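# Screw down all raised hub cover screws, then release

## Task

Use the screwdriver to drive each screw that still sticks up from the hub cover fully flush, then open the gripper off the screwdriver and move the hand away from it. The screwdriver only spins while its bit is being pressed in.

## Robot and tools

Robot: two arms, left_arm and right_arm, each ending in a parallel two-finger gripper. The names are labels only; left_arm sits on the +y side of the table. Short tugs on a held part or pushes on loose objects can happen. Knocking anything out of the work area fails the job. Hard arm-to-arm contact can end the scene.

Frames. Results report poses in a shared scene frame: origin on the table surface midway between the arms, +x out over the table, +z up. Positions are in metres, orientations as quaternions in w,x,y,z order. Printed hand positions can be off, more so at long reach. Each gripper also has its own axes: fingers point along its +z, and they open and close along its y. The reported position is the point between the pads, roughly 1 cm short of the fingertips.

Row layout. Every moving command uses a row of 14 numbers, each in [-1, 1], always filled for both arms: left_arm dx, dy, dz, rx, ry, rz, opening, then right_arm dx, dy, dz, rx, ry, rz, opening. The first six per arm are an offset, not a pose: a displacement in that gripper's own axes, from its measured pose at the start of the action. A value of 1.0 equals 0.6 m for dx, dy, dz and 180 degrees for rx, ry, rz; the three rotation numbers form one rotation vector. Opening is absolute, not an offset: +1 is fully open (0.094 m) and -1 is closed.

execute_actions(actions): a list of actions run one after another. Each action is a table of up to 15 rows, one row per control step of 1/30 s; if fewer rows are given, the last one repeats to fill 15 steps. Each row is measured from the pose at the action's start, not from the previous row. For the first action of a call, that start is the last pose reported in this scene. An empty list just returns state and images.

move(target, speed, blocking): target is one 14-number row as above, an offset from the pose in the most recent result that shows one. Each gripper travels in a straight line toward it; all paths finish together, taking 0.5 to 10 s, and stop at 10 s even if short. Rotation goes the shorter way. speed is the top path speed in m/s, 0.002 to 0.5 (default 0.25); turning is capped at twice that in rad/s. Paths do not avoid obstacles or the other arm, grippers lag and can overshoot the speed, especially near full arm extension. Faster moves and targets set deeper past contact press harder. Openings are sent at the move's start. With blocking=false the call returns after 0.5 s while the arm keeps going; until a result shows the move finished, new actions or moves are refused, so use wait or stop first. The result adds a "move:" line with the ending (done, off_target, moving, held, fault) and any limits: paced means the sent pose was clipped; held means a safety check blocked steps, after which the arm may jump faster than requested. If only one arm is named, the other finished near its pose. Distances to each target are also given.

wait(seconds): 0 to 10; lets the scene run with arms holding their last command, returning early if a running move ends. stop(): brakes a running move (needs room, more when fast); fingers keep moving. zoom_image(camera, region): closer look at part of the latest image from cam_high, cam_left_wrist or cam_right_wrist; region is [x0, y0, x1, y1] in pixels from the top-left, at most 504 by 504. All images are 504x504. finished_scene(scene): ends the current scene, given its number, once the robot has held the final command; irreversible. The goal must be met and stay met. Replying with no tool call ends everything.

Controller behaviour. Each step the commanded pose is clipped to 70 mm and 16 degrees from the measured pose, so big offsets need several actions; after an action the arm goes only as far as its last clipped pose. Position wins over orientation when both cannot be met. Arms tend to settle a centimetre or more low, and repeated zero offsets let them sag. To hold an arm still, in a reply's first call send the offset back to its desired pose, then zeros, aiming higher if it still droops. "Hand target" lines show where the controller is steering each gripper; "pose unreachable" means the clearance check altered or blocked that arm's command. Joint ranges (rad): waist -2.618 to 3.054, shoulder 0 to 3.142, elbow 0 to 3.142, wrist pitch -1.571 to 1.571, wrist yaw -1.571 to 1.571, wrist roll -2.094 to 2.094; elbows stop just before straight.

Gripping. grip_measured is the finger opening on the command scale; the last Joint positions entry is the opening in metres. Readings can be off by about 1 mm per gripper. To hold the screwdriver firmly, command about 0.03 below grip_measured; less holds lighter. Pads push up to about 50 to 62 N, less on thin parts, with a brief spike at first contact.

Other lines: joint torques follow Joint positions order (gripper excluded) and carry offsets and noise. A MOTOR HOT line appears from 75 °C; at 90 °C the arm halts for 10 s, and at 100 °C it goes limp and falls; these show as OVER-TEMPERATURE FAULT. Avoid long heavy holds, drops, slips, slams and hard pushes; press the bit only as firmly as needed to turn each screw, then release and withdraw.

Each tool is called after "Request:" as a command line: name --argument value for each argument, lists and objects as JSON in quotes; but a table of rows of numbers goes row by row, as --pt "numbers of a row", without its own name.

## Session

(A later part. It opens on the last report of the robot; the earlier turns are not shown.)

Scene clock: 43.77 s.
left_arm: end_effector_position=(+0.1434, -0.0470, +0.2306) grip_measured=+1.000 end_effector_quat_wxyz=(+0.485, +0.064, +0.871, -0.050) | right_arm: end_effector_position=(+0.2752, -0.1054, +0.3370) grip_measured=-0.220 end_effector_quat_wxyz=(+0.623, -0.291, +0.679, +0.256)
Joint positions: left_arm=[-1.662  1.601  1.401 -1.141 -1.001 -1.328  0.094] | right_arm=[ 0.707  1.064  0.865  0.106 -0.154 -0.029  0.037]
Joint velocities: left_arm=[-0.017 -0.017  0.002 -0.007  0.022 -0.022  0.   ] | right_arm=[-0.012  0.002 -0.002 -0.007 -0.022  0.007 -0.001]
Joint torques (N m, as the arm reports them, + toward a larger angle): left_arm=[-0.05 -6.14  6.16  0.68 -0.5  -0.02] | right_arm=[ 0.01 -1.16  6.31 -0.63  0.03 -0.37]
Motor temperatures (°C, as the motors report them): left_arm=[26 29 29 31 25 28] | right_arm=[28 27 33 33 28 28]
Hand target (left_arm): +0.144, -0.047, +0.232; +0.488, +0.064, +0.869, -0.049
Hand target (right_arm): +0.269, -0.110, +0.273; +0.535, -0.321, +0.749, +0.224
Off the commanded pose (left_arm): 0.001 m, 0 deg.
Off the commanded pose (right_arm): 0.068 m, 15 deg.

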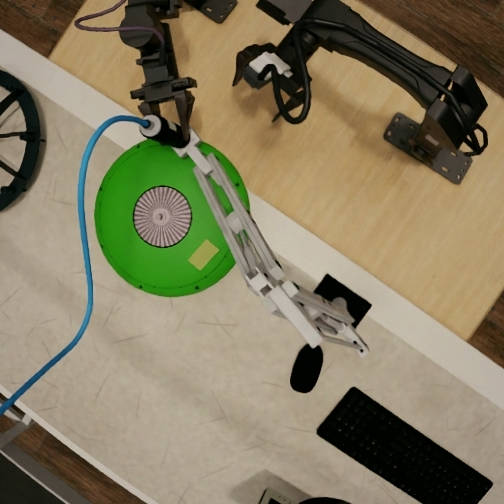

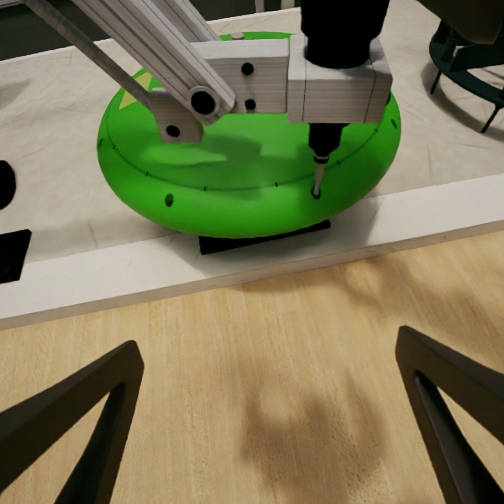

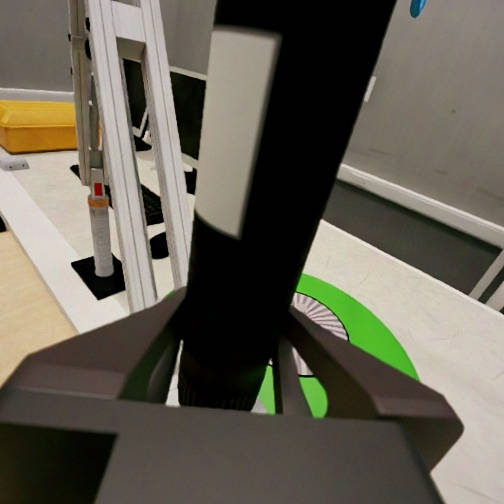

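It drove. One more push to confirm.

Request:
execute_actions --actions '[[[0,0,0,0,0,0,1,0.116,0,0,0,0.085,0,-0.3]],[[0,0,0,0,0,0,1,0.116,0,0,0,0.085,0,-0.3]]]'

Scene clock: 44.93 s.
left_arm: end_effector_position=(+0.1418, -0.0475, +0.2283) grip_measured=+1.000 end_effector_quat_wxyz=(+0.478, +0.065, +0.874, -0.051) | right_arm: end_effector_position=(+0.2751, -0.1057, +0.3341) grip_measured=-0.220 end_effector_quat_wxyz=(+0.620, -0.292, +0.683, +0.254)
Joint positions: left_arm=[-1.662  1.601  1.401 -1.141 -0.985 -1.328  0.094] | right_arm=[ 0.707  1.064  0.865  0.094 -0.153 -0.031  0.037]
Joint velocities: left_arm=[-0.002 -0.002  0.007  0.022  0.051 -0.037  0.   ] | right_arm=[-0.017  0.017  0.002 -0.11  -0.022 -0.066  0.   ]
Joint torques (N m, as the arm reports them, + toward a larger angle): left_arm=[-0.04 -6.13  6.18  0.68 -0.49 -0.01] | right_arm=[-0.03 -1.43  5.9  -0.68  0.03 -0.36]
Motor temperatures (°C, as the motors report them): left_arm=[26 29 29 31 25 28] | right_arm=[28 27 33 33 28 28]
Hand target (left_arm): +0.143, -0.047, +0.229; +0.481, +0.065, +0.873, -0.050
Hand target (right_arm): +0.268, -0.112, +0.269; +0.530, -0.322, +0.753, +0.221
Off the commanded pose (left_arm): 0.001 m, 0 deg.
Off the commanded pose (right_arm): 0.069 m, 15 deg.

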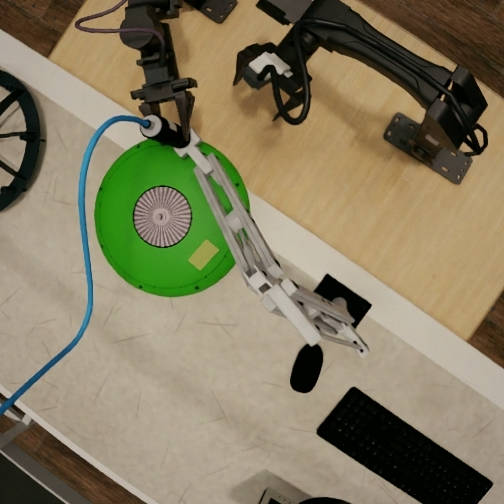

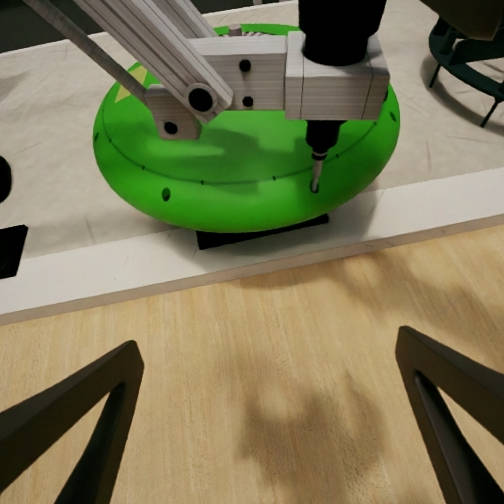

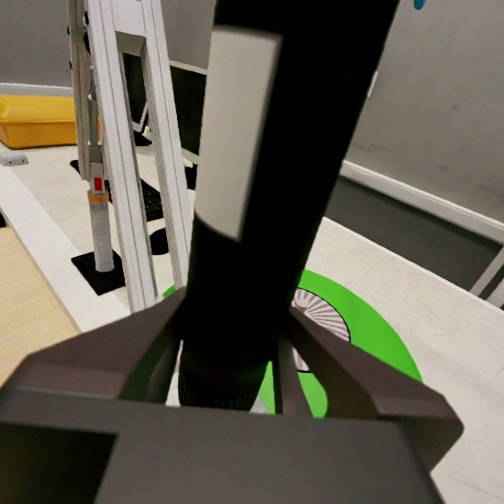

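Request:
execute_actions --actions '[[[0,0,0,0,0,0,1,0.116,0,0,0,0.085,0,-0.3]],[[0,0,0,0,0,0,1,0.116,0,0,0,0.085,0,-0.3]],[[0,0,0,0,0,0,1,0.116,0,0,0,0.085,0,-0.3]]]'

Request:
zoom_image --camera "cam_left_wrist" --region '[150, 110, 360, 220]'

Request:
zoom_image --camera "cam_high" --region '[90, 175, 210, 300]'

Scene clock: 46.67 s.
left_arm: end_effector_position=(+0.1394, -0.0483, +0.2249) grip_measured=+1.000 end_effector_quat_wxyz=(+0.468, +0.067, +0.880, -0.053) | right_arm: end_effector_position=(+0.2751, -0.1057, +0.3341) grip_measured=-0.220 end_effector_quat_wxyz=(+0.620, -0.292, +0.683, +0.254)
Joint positions: left_arm=[-1.662  1.601  1.401 -1.141 -0.962 -1.328  0.094] | right_arm=[ 0.707  1.064  0.865  0.094 -0.153 -0.031  0.037]
Joint velocities: left_arm=[-0.002  0.007  0.007 -0.037 -0.022 -0.066  0.   ] | right_arm=[ 0.022  0.002 -0.007 -0.066 -0.037 -0.051  0.   ]
Joint torques (N m, as the arm reports them, + toward a larger angle): left_arm=[-0.04 -6.12  6.19  0.68 -0.47 -0.01] | right_arm=[-0.05 -1.44  5.89 -0.68  0.04 -0.36]
Motor temperatures (°C, as the motors report them): left_arm=[26 29 29 31 25 28] | right_arm=[28 27 33 32 28 28]
Hand target (left_arm): +0.140, -0.048, +0.226; +0.471, +0.067, +0.878, -0.052
Hand target (right_arm): +0.267, -0.112, +0.269; +0.530, -0.322, +0.753, +0.221
Off the commanded pose (left_arm): 0.001 m, 0 deg.
Off the commanded pose (right_arm): 0.070 m, 15 deg.

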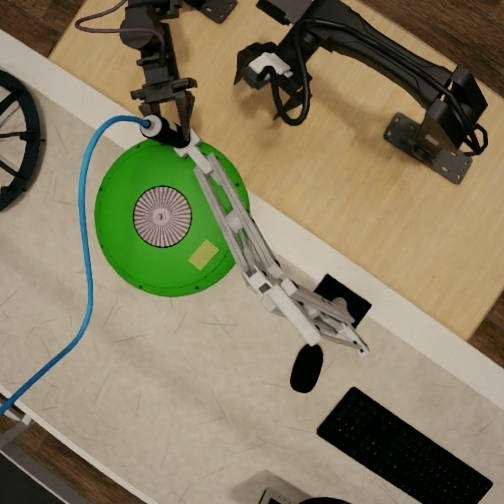

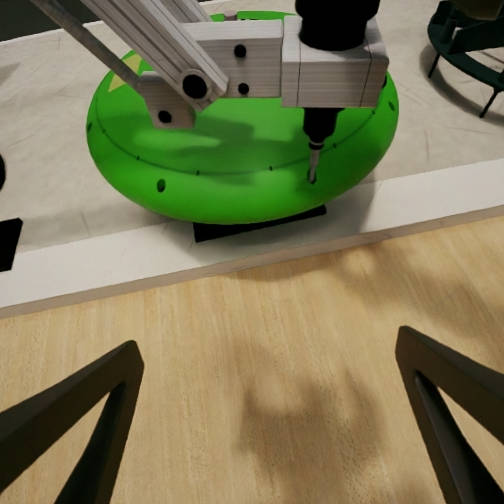

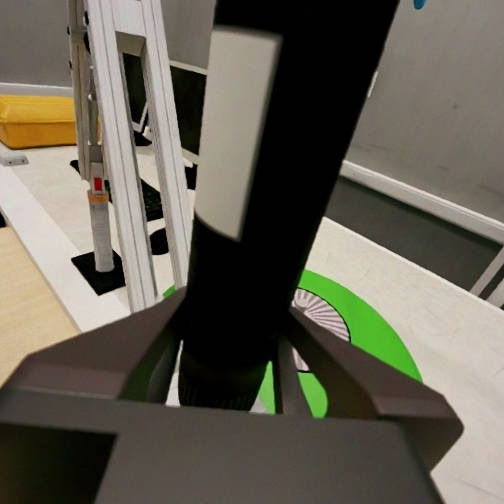

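Region (150, 110, 360, 220) of cam_left_wrist's 504x504 image, scaled by 2.400, with more detail than that image has; it fills the top 264 rows of this view, and the rest is white.

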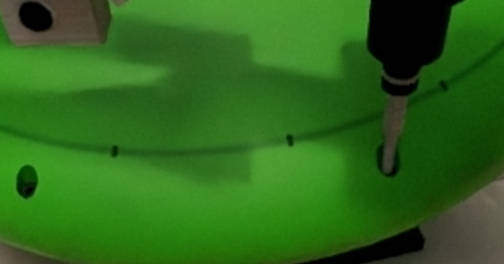

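Region (90, 175, 210, 300) of cam_high's 504x504 image, scaled by 4.032, with more detail than that image has; it fills the left 484 columns of this view, and the rest is white.

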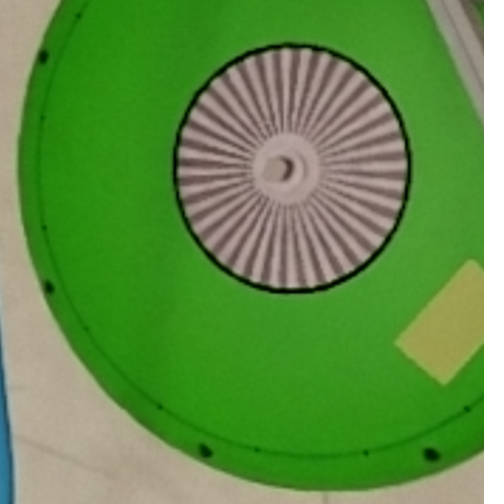

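Request:
move --target '[0,0,0,0,0,0,1, -0.2,0.0,0.03,0,-0.03,0,-0.3]' --speed 0.1

Request:
move --target '[0,0,0,0,0,0,1, 0,0,0,0,0,0,1]'

Request:
move --target '[0,0,0,0,0,0,1, 0,0,-0.13,0,0,0,1]' --speed 0.15

Request:
move --target '[0,0,0,0,0,0,1, 0.15,-0.27,0.05,0,0.15,0,1]' --speed 0.2

Scene clock: 48.57 s.
left_arm: end_effector_position=(+0.1386, -0.0485, +0.2238) grip_measured=+1.000 end_effector_quat_wxyz=(+0.464, +0.068, +0.882, -0.053) | right_arm: end_effector_position=(+0.2924, -0.0829, +0.4392) grip_measured=-0.220 end_effector_quat_wxyz=(+0.640, -0.292, +0.657, +0.272)
Joint positions: left_arm=[-1.662  1.601  1.401 -1.141 -0.954 -1.328  0.094] | right_arm=[ 0.72   1.23   1.314 -0.118 -0.166 -0.021  0.037]
Joint velocities: left_arm=[ 0.002  0.007 -0.002 -0.037 -0.007  0.007  0.   ] | right_arm=[ 0.012  0.002  0.017  0.037 -0.022 -0.037 -0.   ]
Joint torques (N m, as the arm reports them, + toward a larger angle): left_arm=[-0.04 -6.13  6.18  0.69 -0.48 -0.02] | right_arm=[ 0.21 -2.49  9.15  1.31  0.32 -0.01]
Motor temperatures (°C, as the motors report them): left_arm=[26 29 29 31 25 28] | right_arm=[28 27 33 33 28 28]
Hand target (left_arm): +0.139, -0.048, +0.225; +0.468, +0.067, +0.880, -0.053
Hand target (right_arm): +0.297, -0.084, +0.450; +0.651, -0.280, +0.653, +0.267
Off the commanded pose (left_arm): 0.001 m, 0 deg.
Off the commanded pose (right_arm): 0.013 m, 2 deg.
move: off_target (right_arm)

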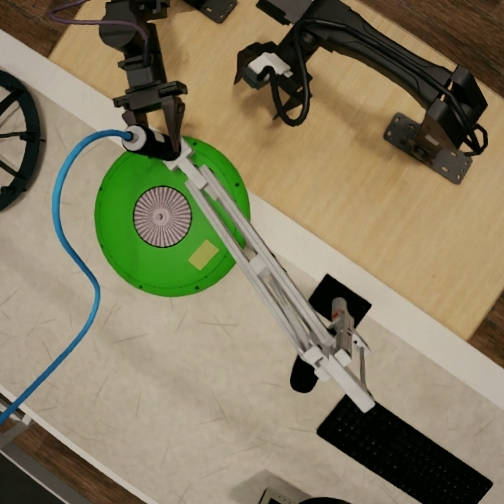

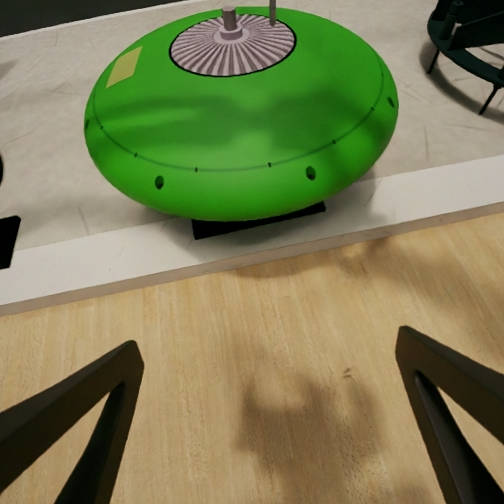

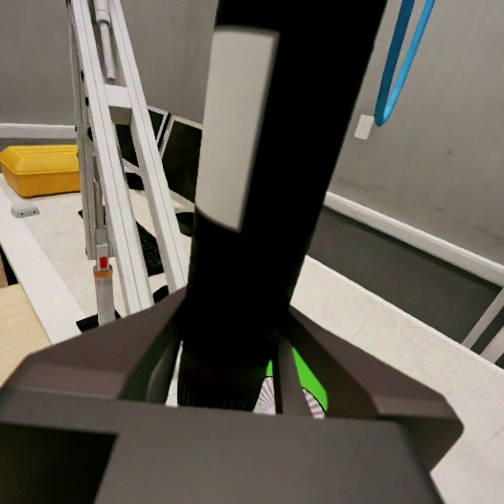

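Scene clock: 49.07 s.
left_arm: end_effector_position=(+0.1378, -0.0487, +0.2227) grip_measured=+1.000 end_effector_quat_wxyz=(+0.461, +0.069, +0.883, -0.054) | right_arm: end_effector_position=(+0.2924, -0.0829, +0.4391) grip_measured=+0.999 end_effector_quat_wxyz=(+0.639, -0.292, +0.657, +0.272)
Joint positions: left_arm=[-1.662  1.601  1.401 -1.141 -0.946 -1.328  0.094] | right_arm=[ 0.72   1.23   1.314 -0.118 -0.167 -0.021  0.094]
Joint velocities: left_arm=[ 0.012 -0.012  0.002  0.022 -0.022 -0.095  0.   ] | right_arm=[ 0.002  0.002 -0.007 -0.007  0.022  0.037 -0.001]
Joint torques (N m, as the arm reports them, + toward a larger angle): left_arm=[-0.05 -6.12  6.17  0.69 -0.46 -0.01] | right_arm=[-0.05 -3.42  6.79  1.23  0.01 -0.04]
Motor temperatures (°C, as the motors report them): left_arm=[26 29 29 31 25 28] | right_arm=[28 27 33 33 28 28]
Hand target (left_arm): +0.139, -0.049, +0.224; +0.464, +0.068, +0.882, -0.053
Hand target (right_arm): +0.292, -0.083, +0.439; +0.640, -0.291, +0.657, +0.272
Off the commanded pose (left_arm): 0.001 m, 0 deg.
Off the commanded pose (right_arm): 0.000 m, 0 deg.
move: done

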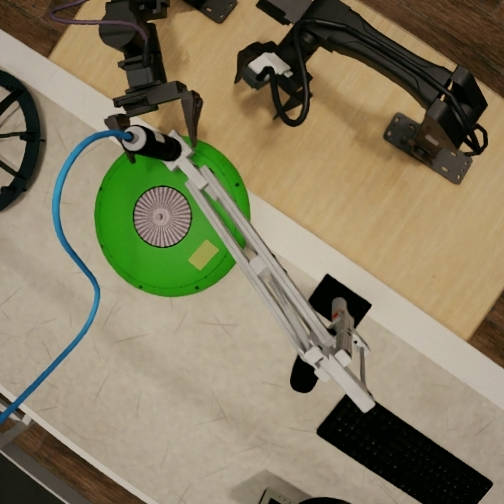

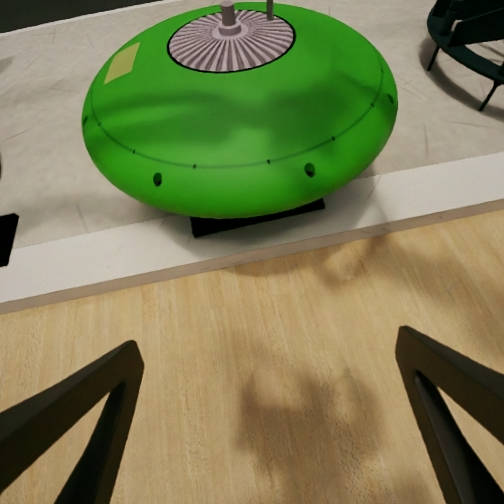

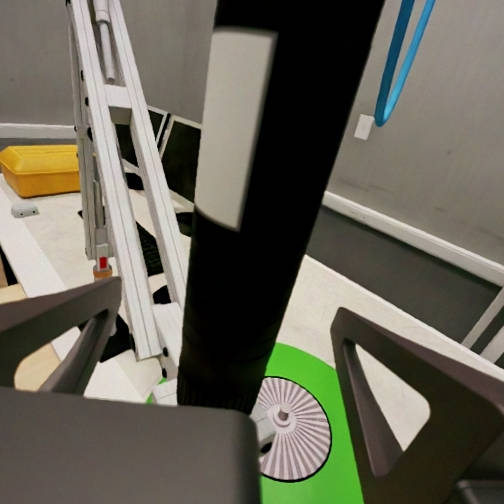

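Scene clock: 50.23 s.
left_arm: end_effector_position=(+0.1369, -0.0490, +0.2215) grip_measured=+1.000 end_effector_quat_wxyz=(+0.457, +0.069, +0.885, -0.054) | right_arm: end_effector_position=(+0.2421, -0.1350, +0.4419) grip_measured=+0.999 end_effector_quat_wxyz=(+0.638, -0.290, +0.660, +0.272)
Joint positions: left_arm=[-1.662  1.601  1.401 -1.141 -0.938 -1.328  0.094] | right_arm=[ 0.659  0.985  1.209 -0.263 -0.225 -0.021  0.094]
Joint velocities: left_arm=[-0.007 -0.017 -0.012  0.037 -0.066  0.11   0.   ] | right_arm=[-0.017  0.002  0.017 -0.022 -0.007  0.037 -0.001]
Joint torques (N m, as the arm reports them, + toward a larger angle): left_arm=[-0.05 -6.13  6.18  0.69 -0.48 -0.01] | right_arm=[-0.8  -2.57  6.    1.14 -0.09 -0.07]
Motor temperatures (°C, as the motors report them): left_arm=[26 29 29 31 25 28] | right_arm=[28 27 33 33 28 28]
Hand target (left_arm): +0.138, -0.049, +0.223; +0.461, +0.069, +0.883, -0.054
Hand target (right_arm): +0.238, -0.139, +0.443; +0.639, -0.292, +0.657, +0.272
Off the commanded pose (left_arm): 0.001 m, 0 deg.
Off the commanded pose (right_arm): 0.006 m, 0 deg.
move: done

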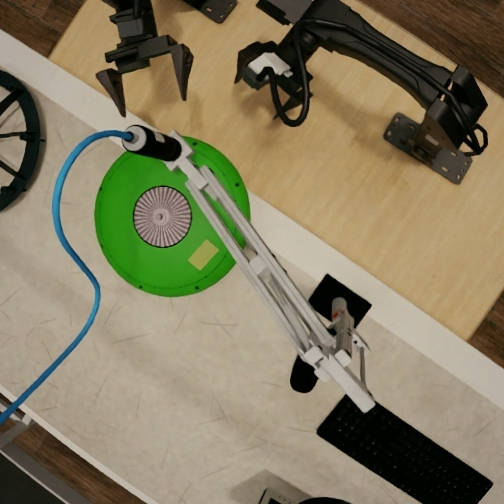

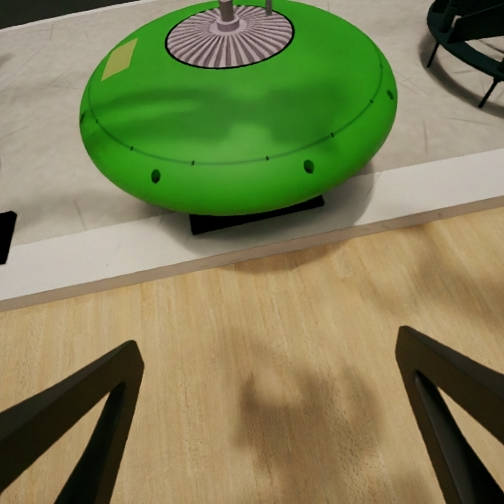

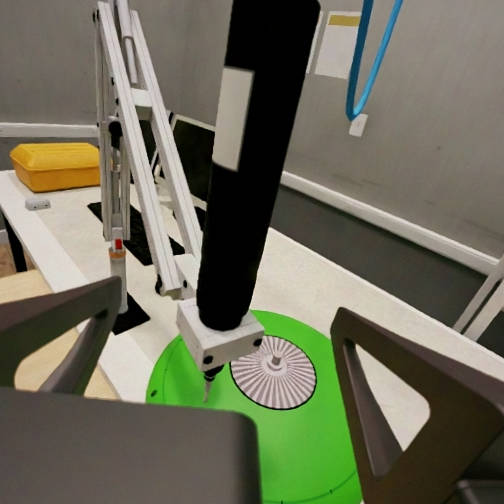

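Scene clock: 52.00 s.
left_arm: end_effector_position=(+0.1361, -0.0492, +0.2204) grip_measured=+1.000 end_effector_quat_wxyz=(+0.454, +0.070, +0.887, -0.055) | right_arm: end_effector_position=(+0.3789, -0.2292, +0.3402) grip_measured=+0.999 end_effector_quat_wxyz=(+0.461, -0.339, +0.796, +0.195)
Joint positions: left_arm=[-1.662  1.601  1.401 -1.141 -0.93  -1.328  0.094] | right_arm=[ 0.132  1.5    1.626 -0.785 -0.622 -0.428  0.094]
Joint velocities: left_arm=[-0.017 -0.007 -0.002  0.007  0.037 -0.022  0.   ] | right_arm=[-0.017 -0.007 -0.012 -0.022 -0.037  0.007 -0.001]
Joint torques (N m, as the arm reports them, + toward a larger angle): left_arm=[-0.04 -6.13  6.18  0.69 -0.48 -0.01] | right_arm=[-0.5  -4.89  8.75  0.85 -0.43 -0.14]
Motor temperatures (°C, as the motors report them): left_arm=[26 29 29 31 25 28] | right_arm=[28 27 34 33 28 28]
Hand target (left_arm): +0.137, -0.049, +0.222; +0.457, +0.069, +0.885, -0.054
Hand target (right_arm): +0.378, -0.229, +0.349; +0.467, -0.347, +0.789, +0.198
Off the commanded pose (left_arm): 0.001 m, 0 deg.
Off the commanded pose (right_arm): 0.013 m, 1 deg.
move: off_target (right_arm)

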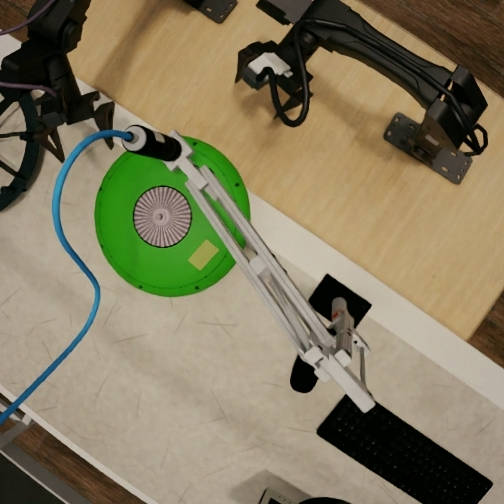

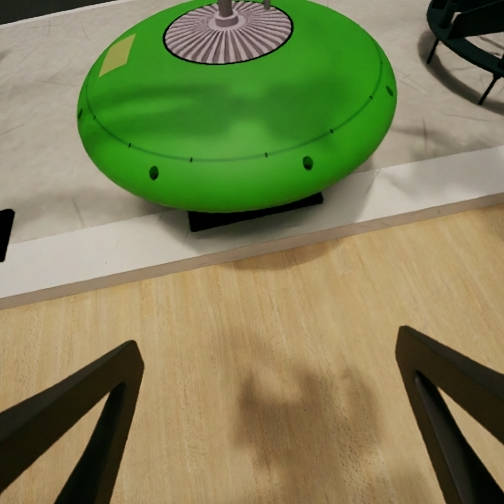

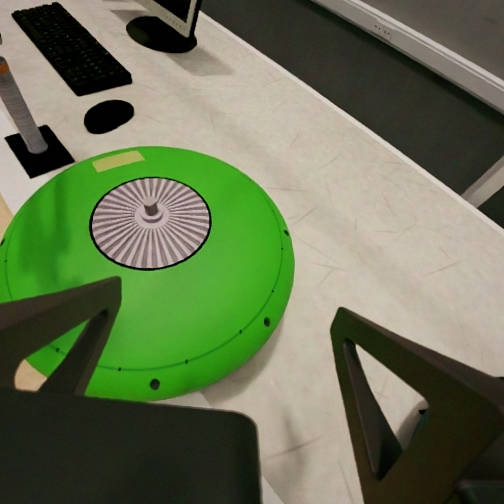

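Request:
move --target '[0,0,0,0,0,0,1, -0.05,-0.15,0.14,0,0,0,1]' --speed 0.2

Request:
zoom_image --camera "cam_right_wrist" --region '[60, 130, 320, 410]'

Scene clock: 53.37 s.
left_arm: end_effector_position=(+0.1352, -0.0494, +0.2193) grip_measured=+1.000 end_effector_quat_wxyz=(+0.450, +0.071, +0.888, -0.056) | right_arm: end_effector_position=(+0.5050, -0.2290, +0.3102) grip_measured=+0.999 end_effector_quat_wxyz=(+0.453, -0.334, +0.804, +0.194)
Joint positions: left_arm=[-1.662  1.601  1.401 -1.141 -0.922 -1.328  0.094] | right_arm=[ 0.117  1.992  2.103 -0.797 -0.623 -0.434  0.094]
Joint velocities: left_arm=[ 0.002  0.012 -0.007 -0.022 -0.051  0.066  0.   ] | right_arm=[ 0.007 -0.002  0.007  0.022  0.007 -0.066  0.   ]
Joint torques (N m, as the arm reports them, + toward a larger angle): left_arm=[-0.05 -6.13  6.19  0.7  -0.47 -0.01] | right_arm=[-0.65 -9.27  8.69  0.85 -0.41 -0.15]
Motor temperatures (°C, as the motors report them): left_arm=[26 29 29 31 25 28] | right_arm=[28 27 34 33 28 28]
Hand target (left_arm): +0.136, -0.049, +0.220; +0.454, +0.070, +0.887, -0.055
Hand target (right_arm): +0.504, -0.231, +0.321; +0.462, -0.339, +0.796, +0.195
Off the commanded pose (left_arm): 0.001 m, 0 deg.
Off the commanded pose (right_arm): 0.014 m, 1 deg.
move: off_target (right_arm)

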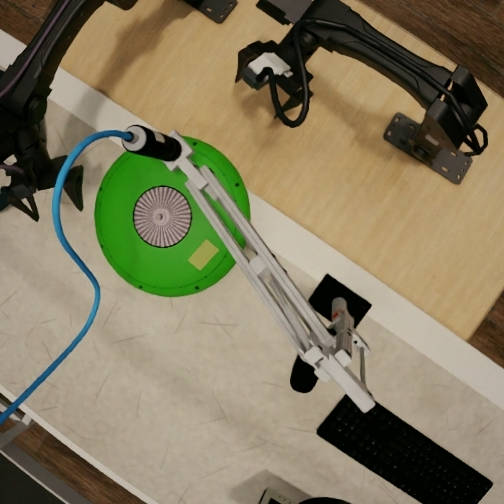

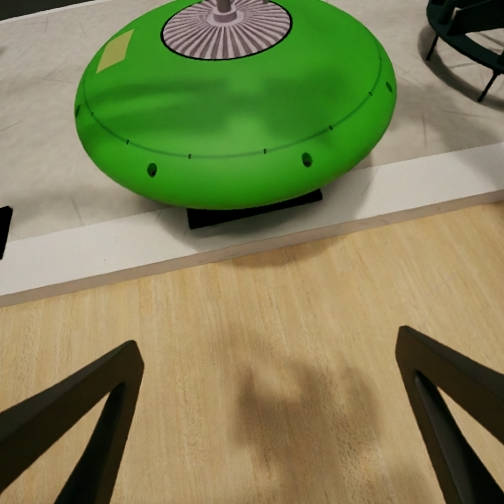

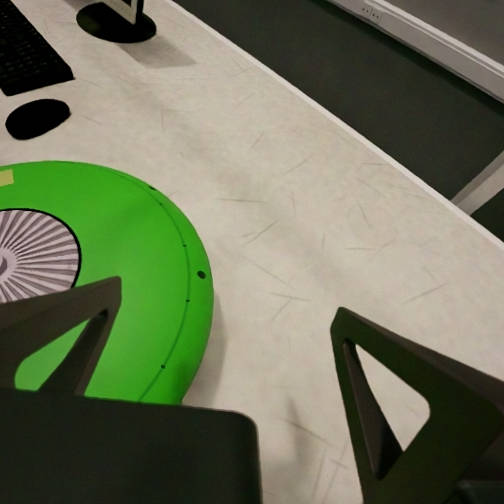

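Region (60, 130, 320, 410) of cam_right_wrist's 504x504 image, scaled by 1.800, with more detail than that image has; it fills the left 468 columns of this view, and the rest is white.

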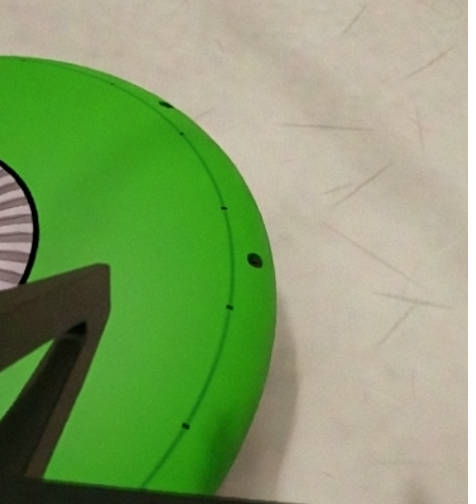

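Request:
move --target '[0,0,0,0,0,0,1, 0,-0.03,-0.05,-0.146,0,-0.088,1]'

Request:
zoom_image --camera "cam_right_wrist" --region '[130, 130, 410, 410]'

Scene clock: 55.37 s.
left_arm: end_effector_position=(+0.1343, -0.0497, +0.2182) grip_measured=+1.000 end_effector_quat_wxyz=(+0.447, +0.071, +0.890, -0.056) | right_arm: end_effector_position=(+0.5017, -0.2607, +0.3182) grip_measured=+0.999 end_effector_quat_wxyz=(+0.465, -0.478, +0.694, +0.271)
Joint positions: left_arm=[-1.662  1.601  1.401 -1.141 -0.914 -1.328  0.094] | right_arm=[-0.038  2.418  2.851 -1.388 -1.029 -0.955  0.094]
Joint velocities: left_arm=[-0.002  0.012 -0.007 -0.081 -0.007 -0.066  0.   ] | right_arm=[-0.037 -0.007  0.012 -0.037 -0.051 -0.037 -0.   ]
Joint torques (N m, as the arm reports them, + toward a larger angle): left_arm=[-0.05 -6.12  6.19  0.7  -0.48 -0.01] | right_arm=[ -0.48 -10.39   7.37   0.45  -0.74  -0.12]
Motor temperatures (°C, as the motors report them): left_arm=[26 29 29 31 25 28] | right_arm=[28 29 34 33 28 28]
Hand target (left_arm): +0.135, -0.049, +0.219; +0.450, +0.071, +0.888, -0.056
Hand target (right_arm): +0.498, -0.261, +0.324; +0.472, -0.482, +0.684, +0.278
Off the commanded pose (left_arm): 0.001 m, 0 deg.
Off the commanded pose (right_arm): 0.007 m, 12 deg.
elbow stopped short (right arm): the move would have taken joint 3 (elbow) straighter than the controller allows; a more bent joint 3 avoids this.
move: off_target (right_arm)

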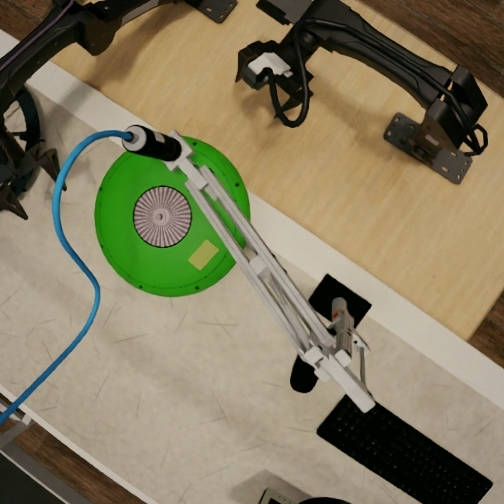

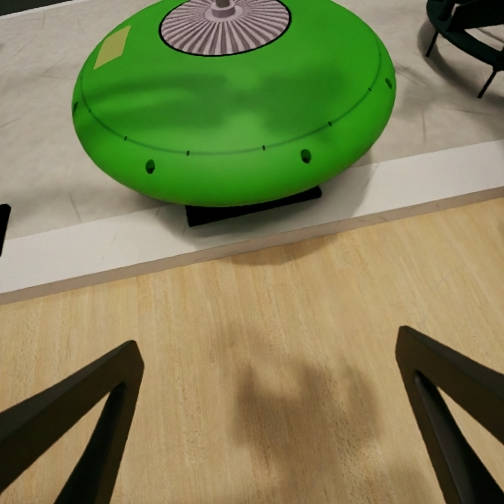

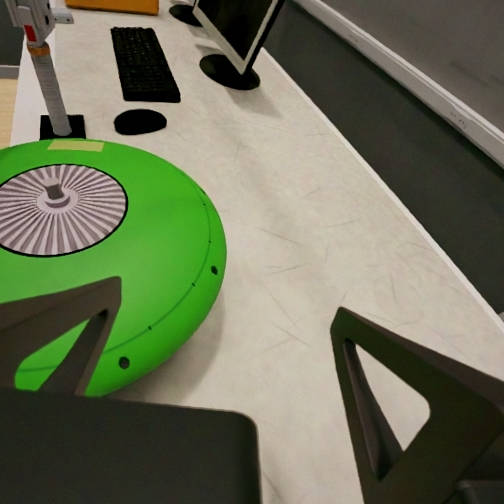

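Region (130, 130, 410, 410) of cam_right_wrist's 504x504 image, scaled by 1.800, with more detail than that image has.

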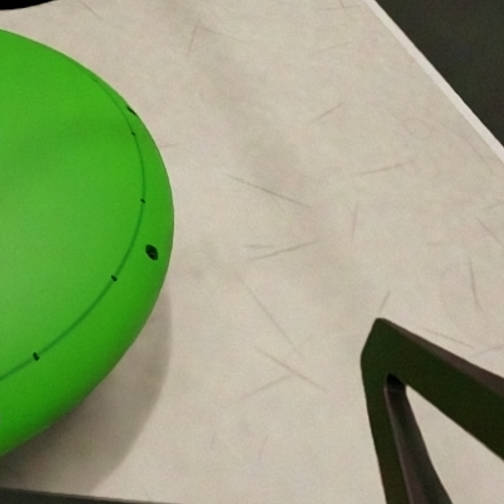

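Request:
zoom_image --camera "cam_right_wrist" --region '[100, 170, 240, 380]'

Region (100, 170, 240, 380) of cam_right_wrist's 504x504 image, scaled by 2.400, with more detail than that image has.

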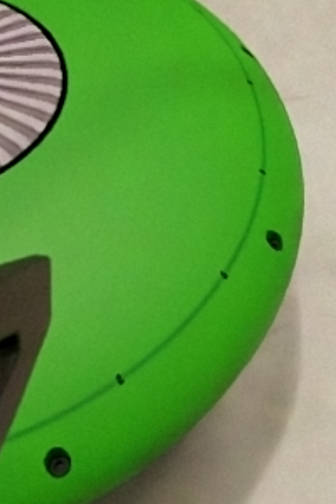

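All appear recessed.

Request:
finished_scene --scene 1

The scene is finished: the task was done.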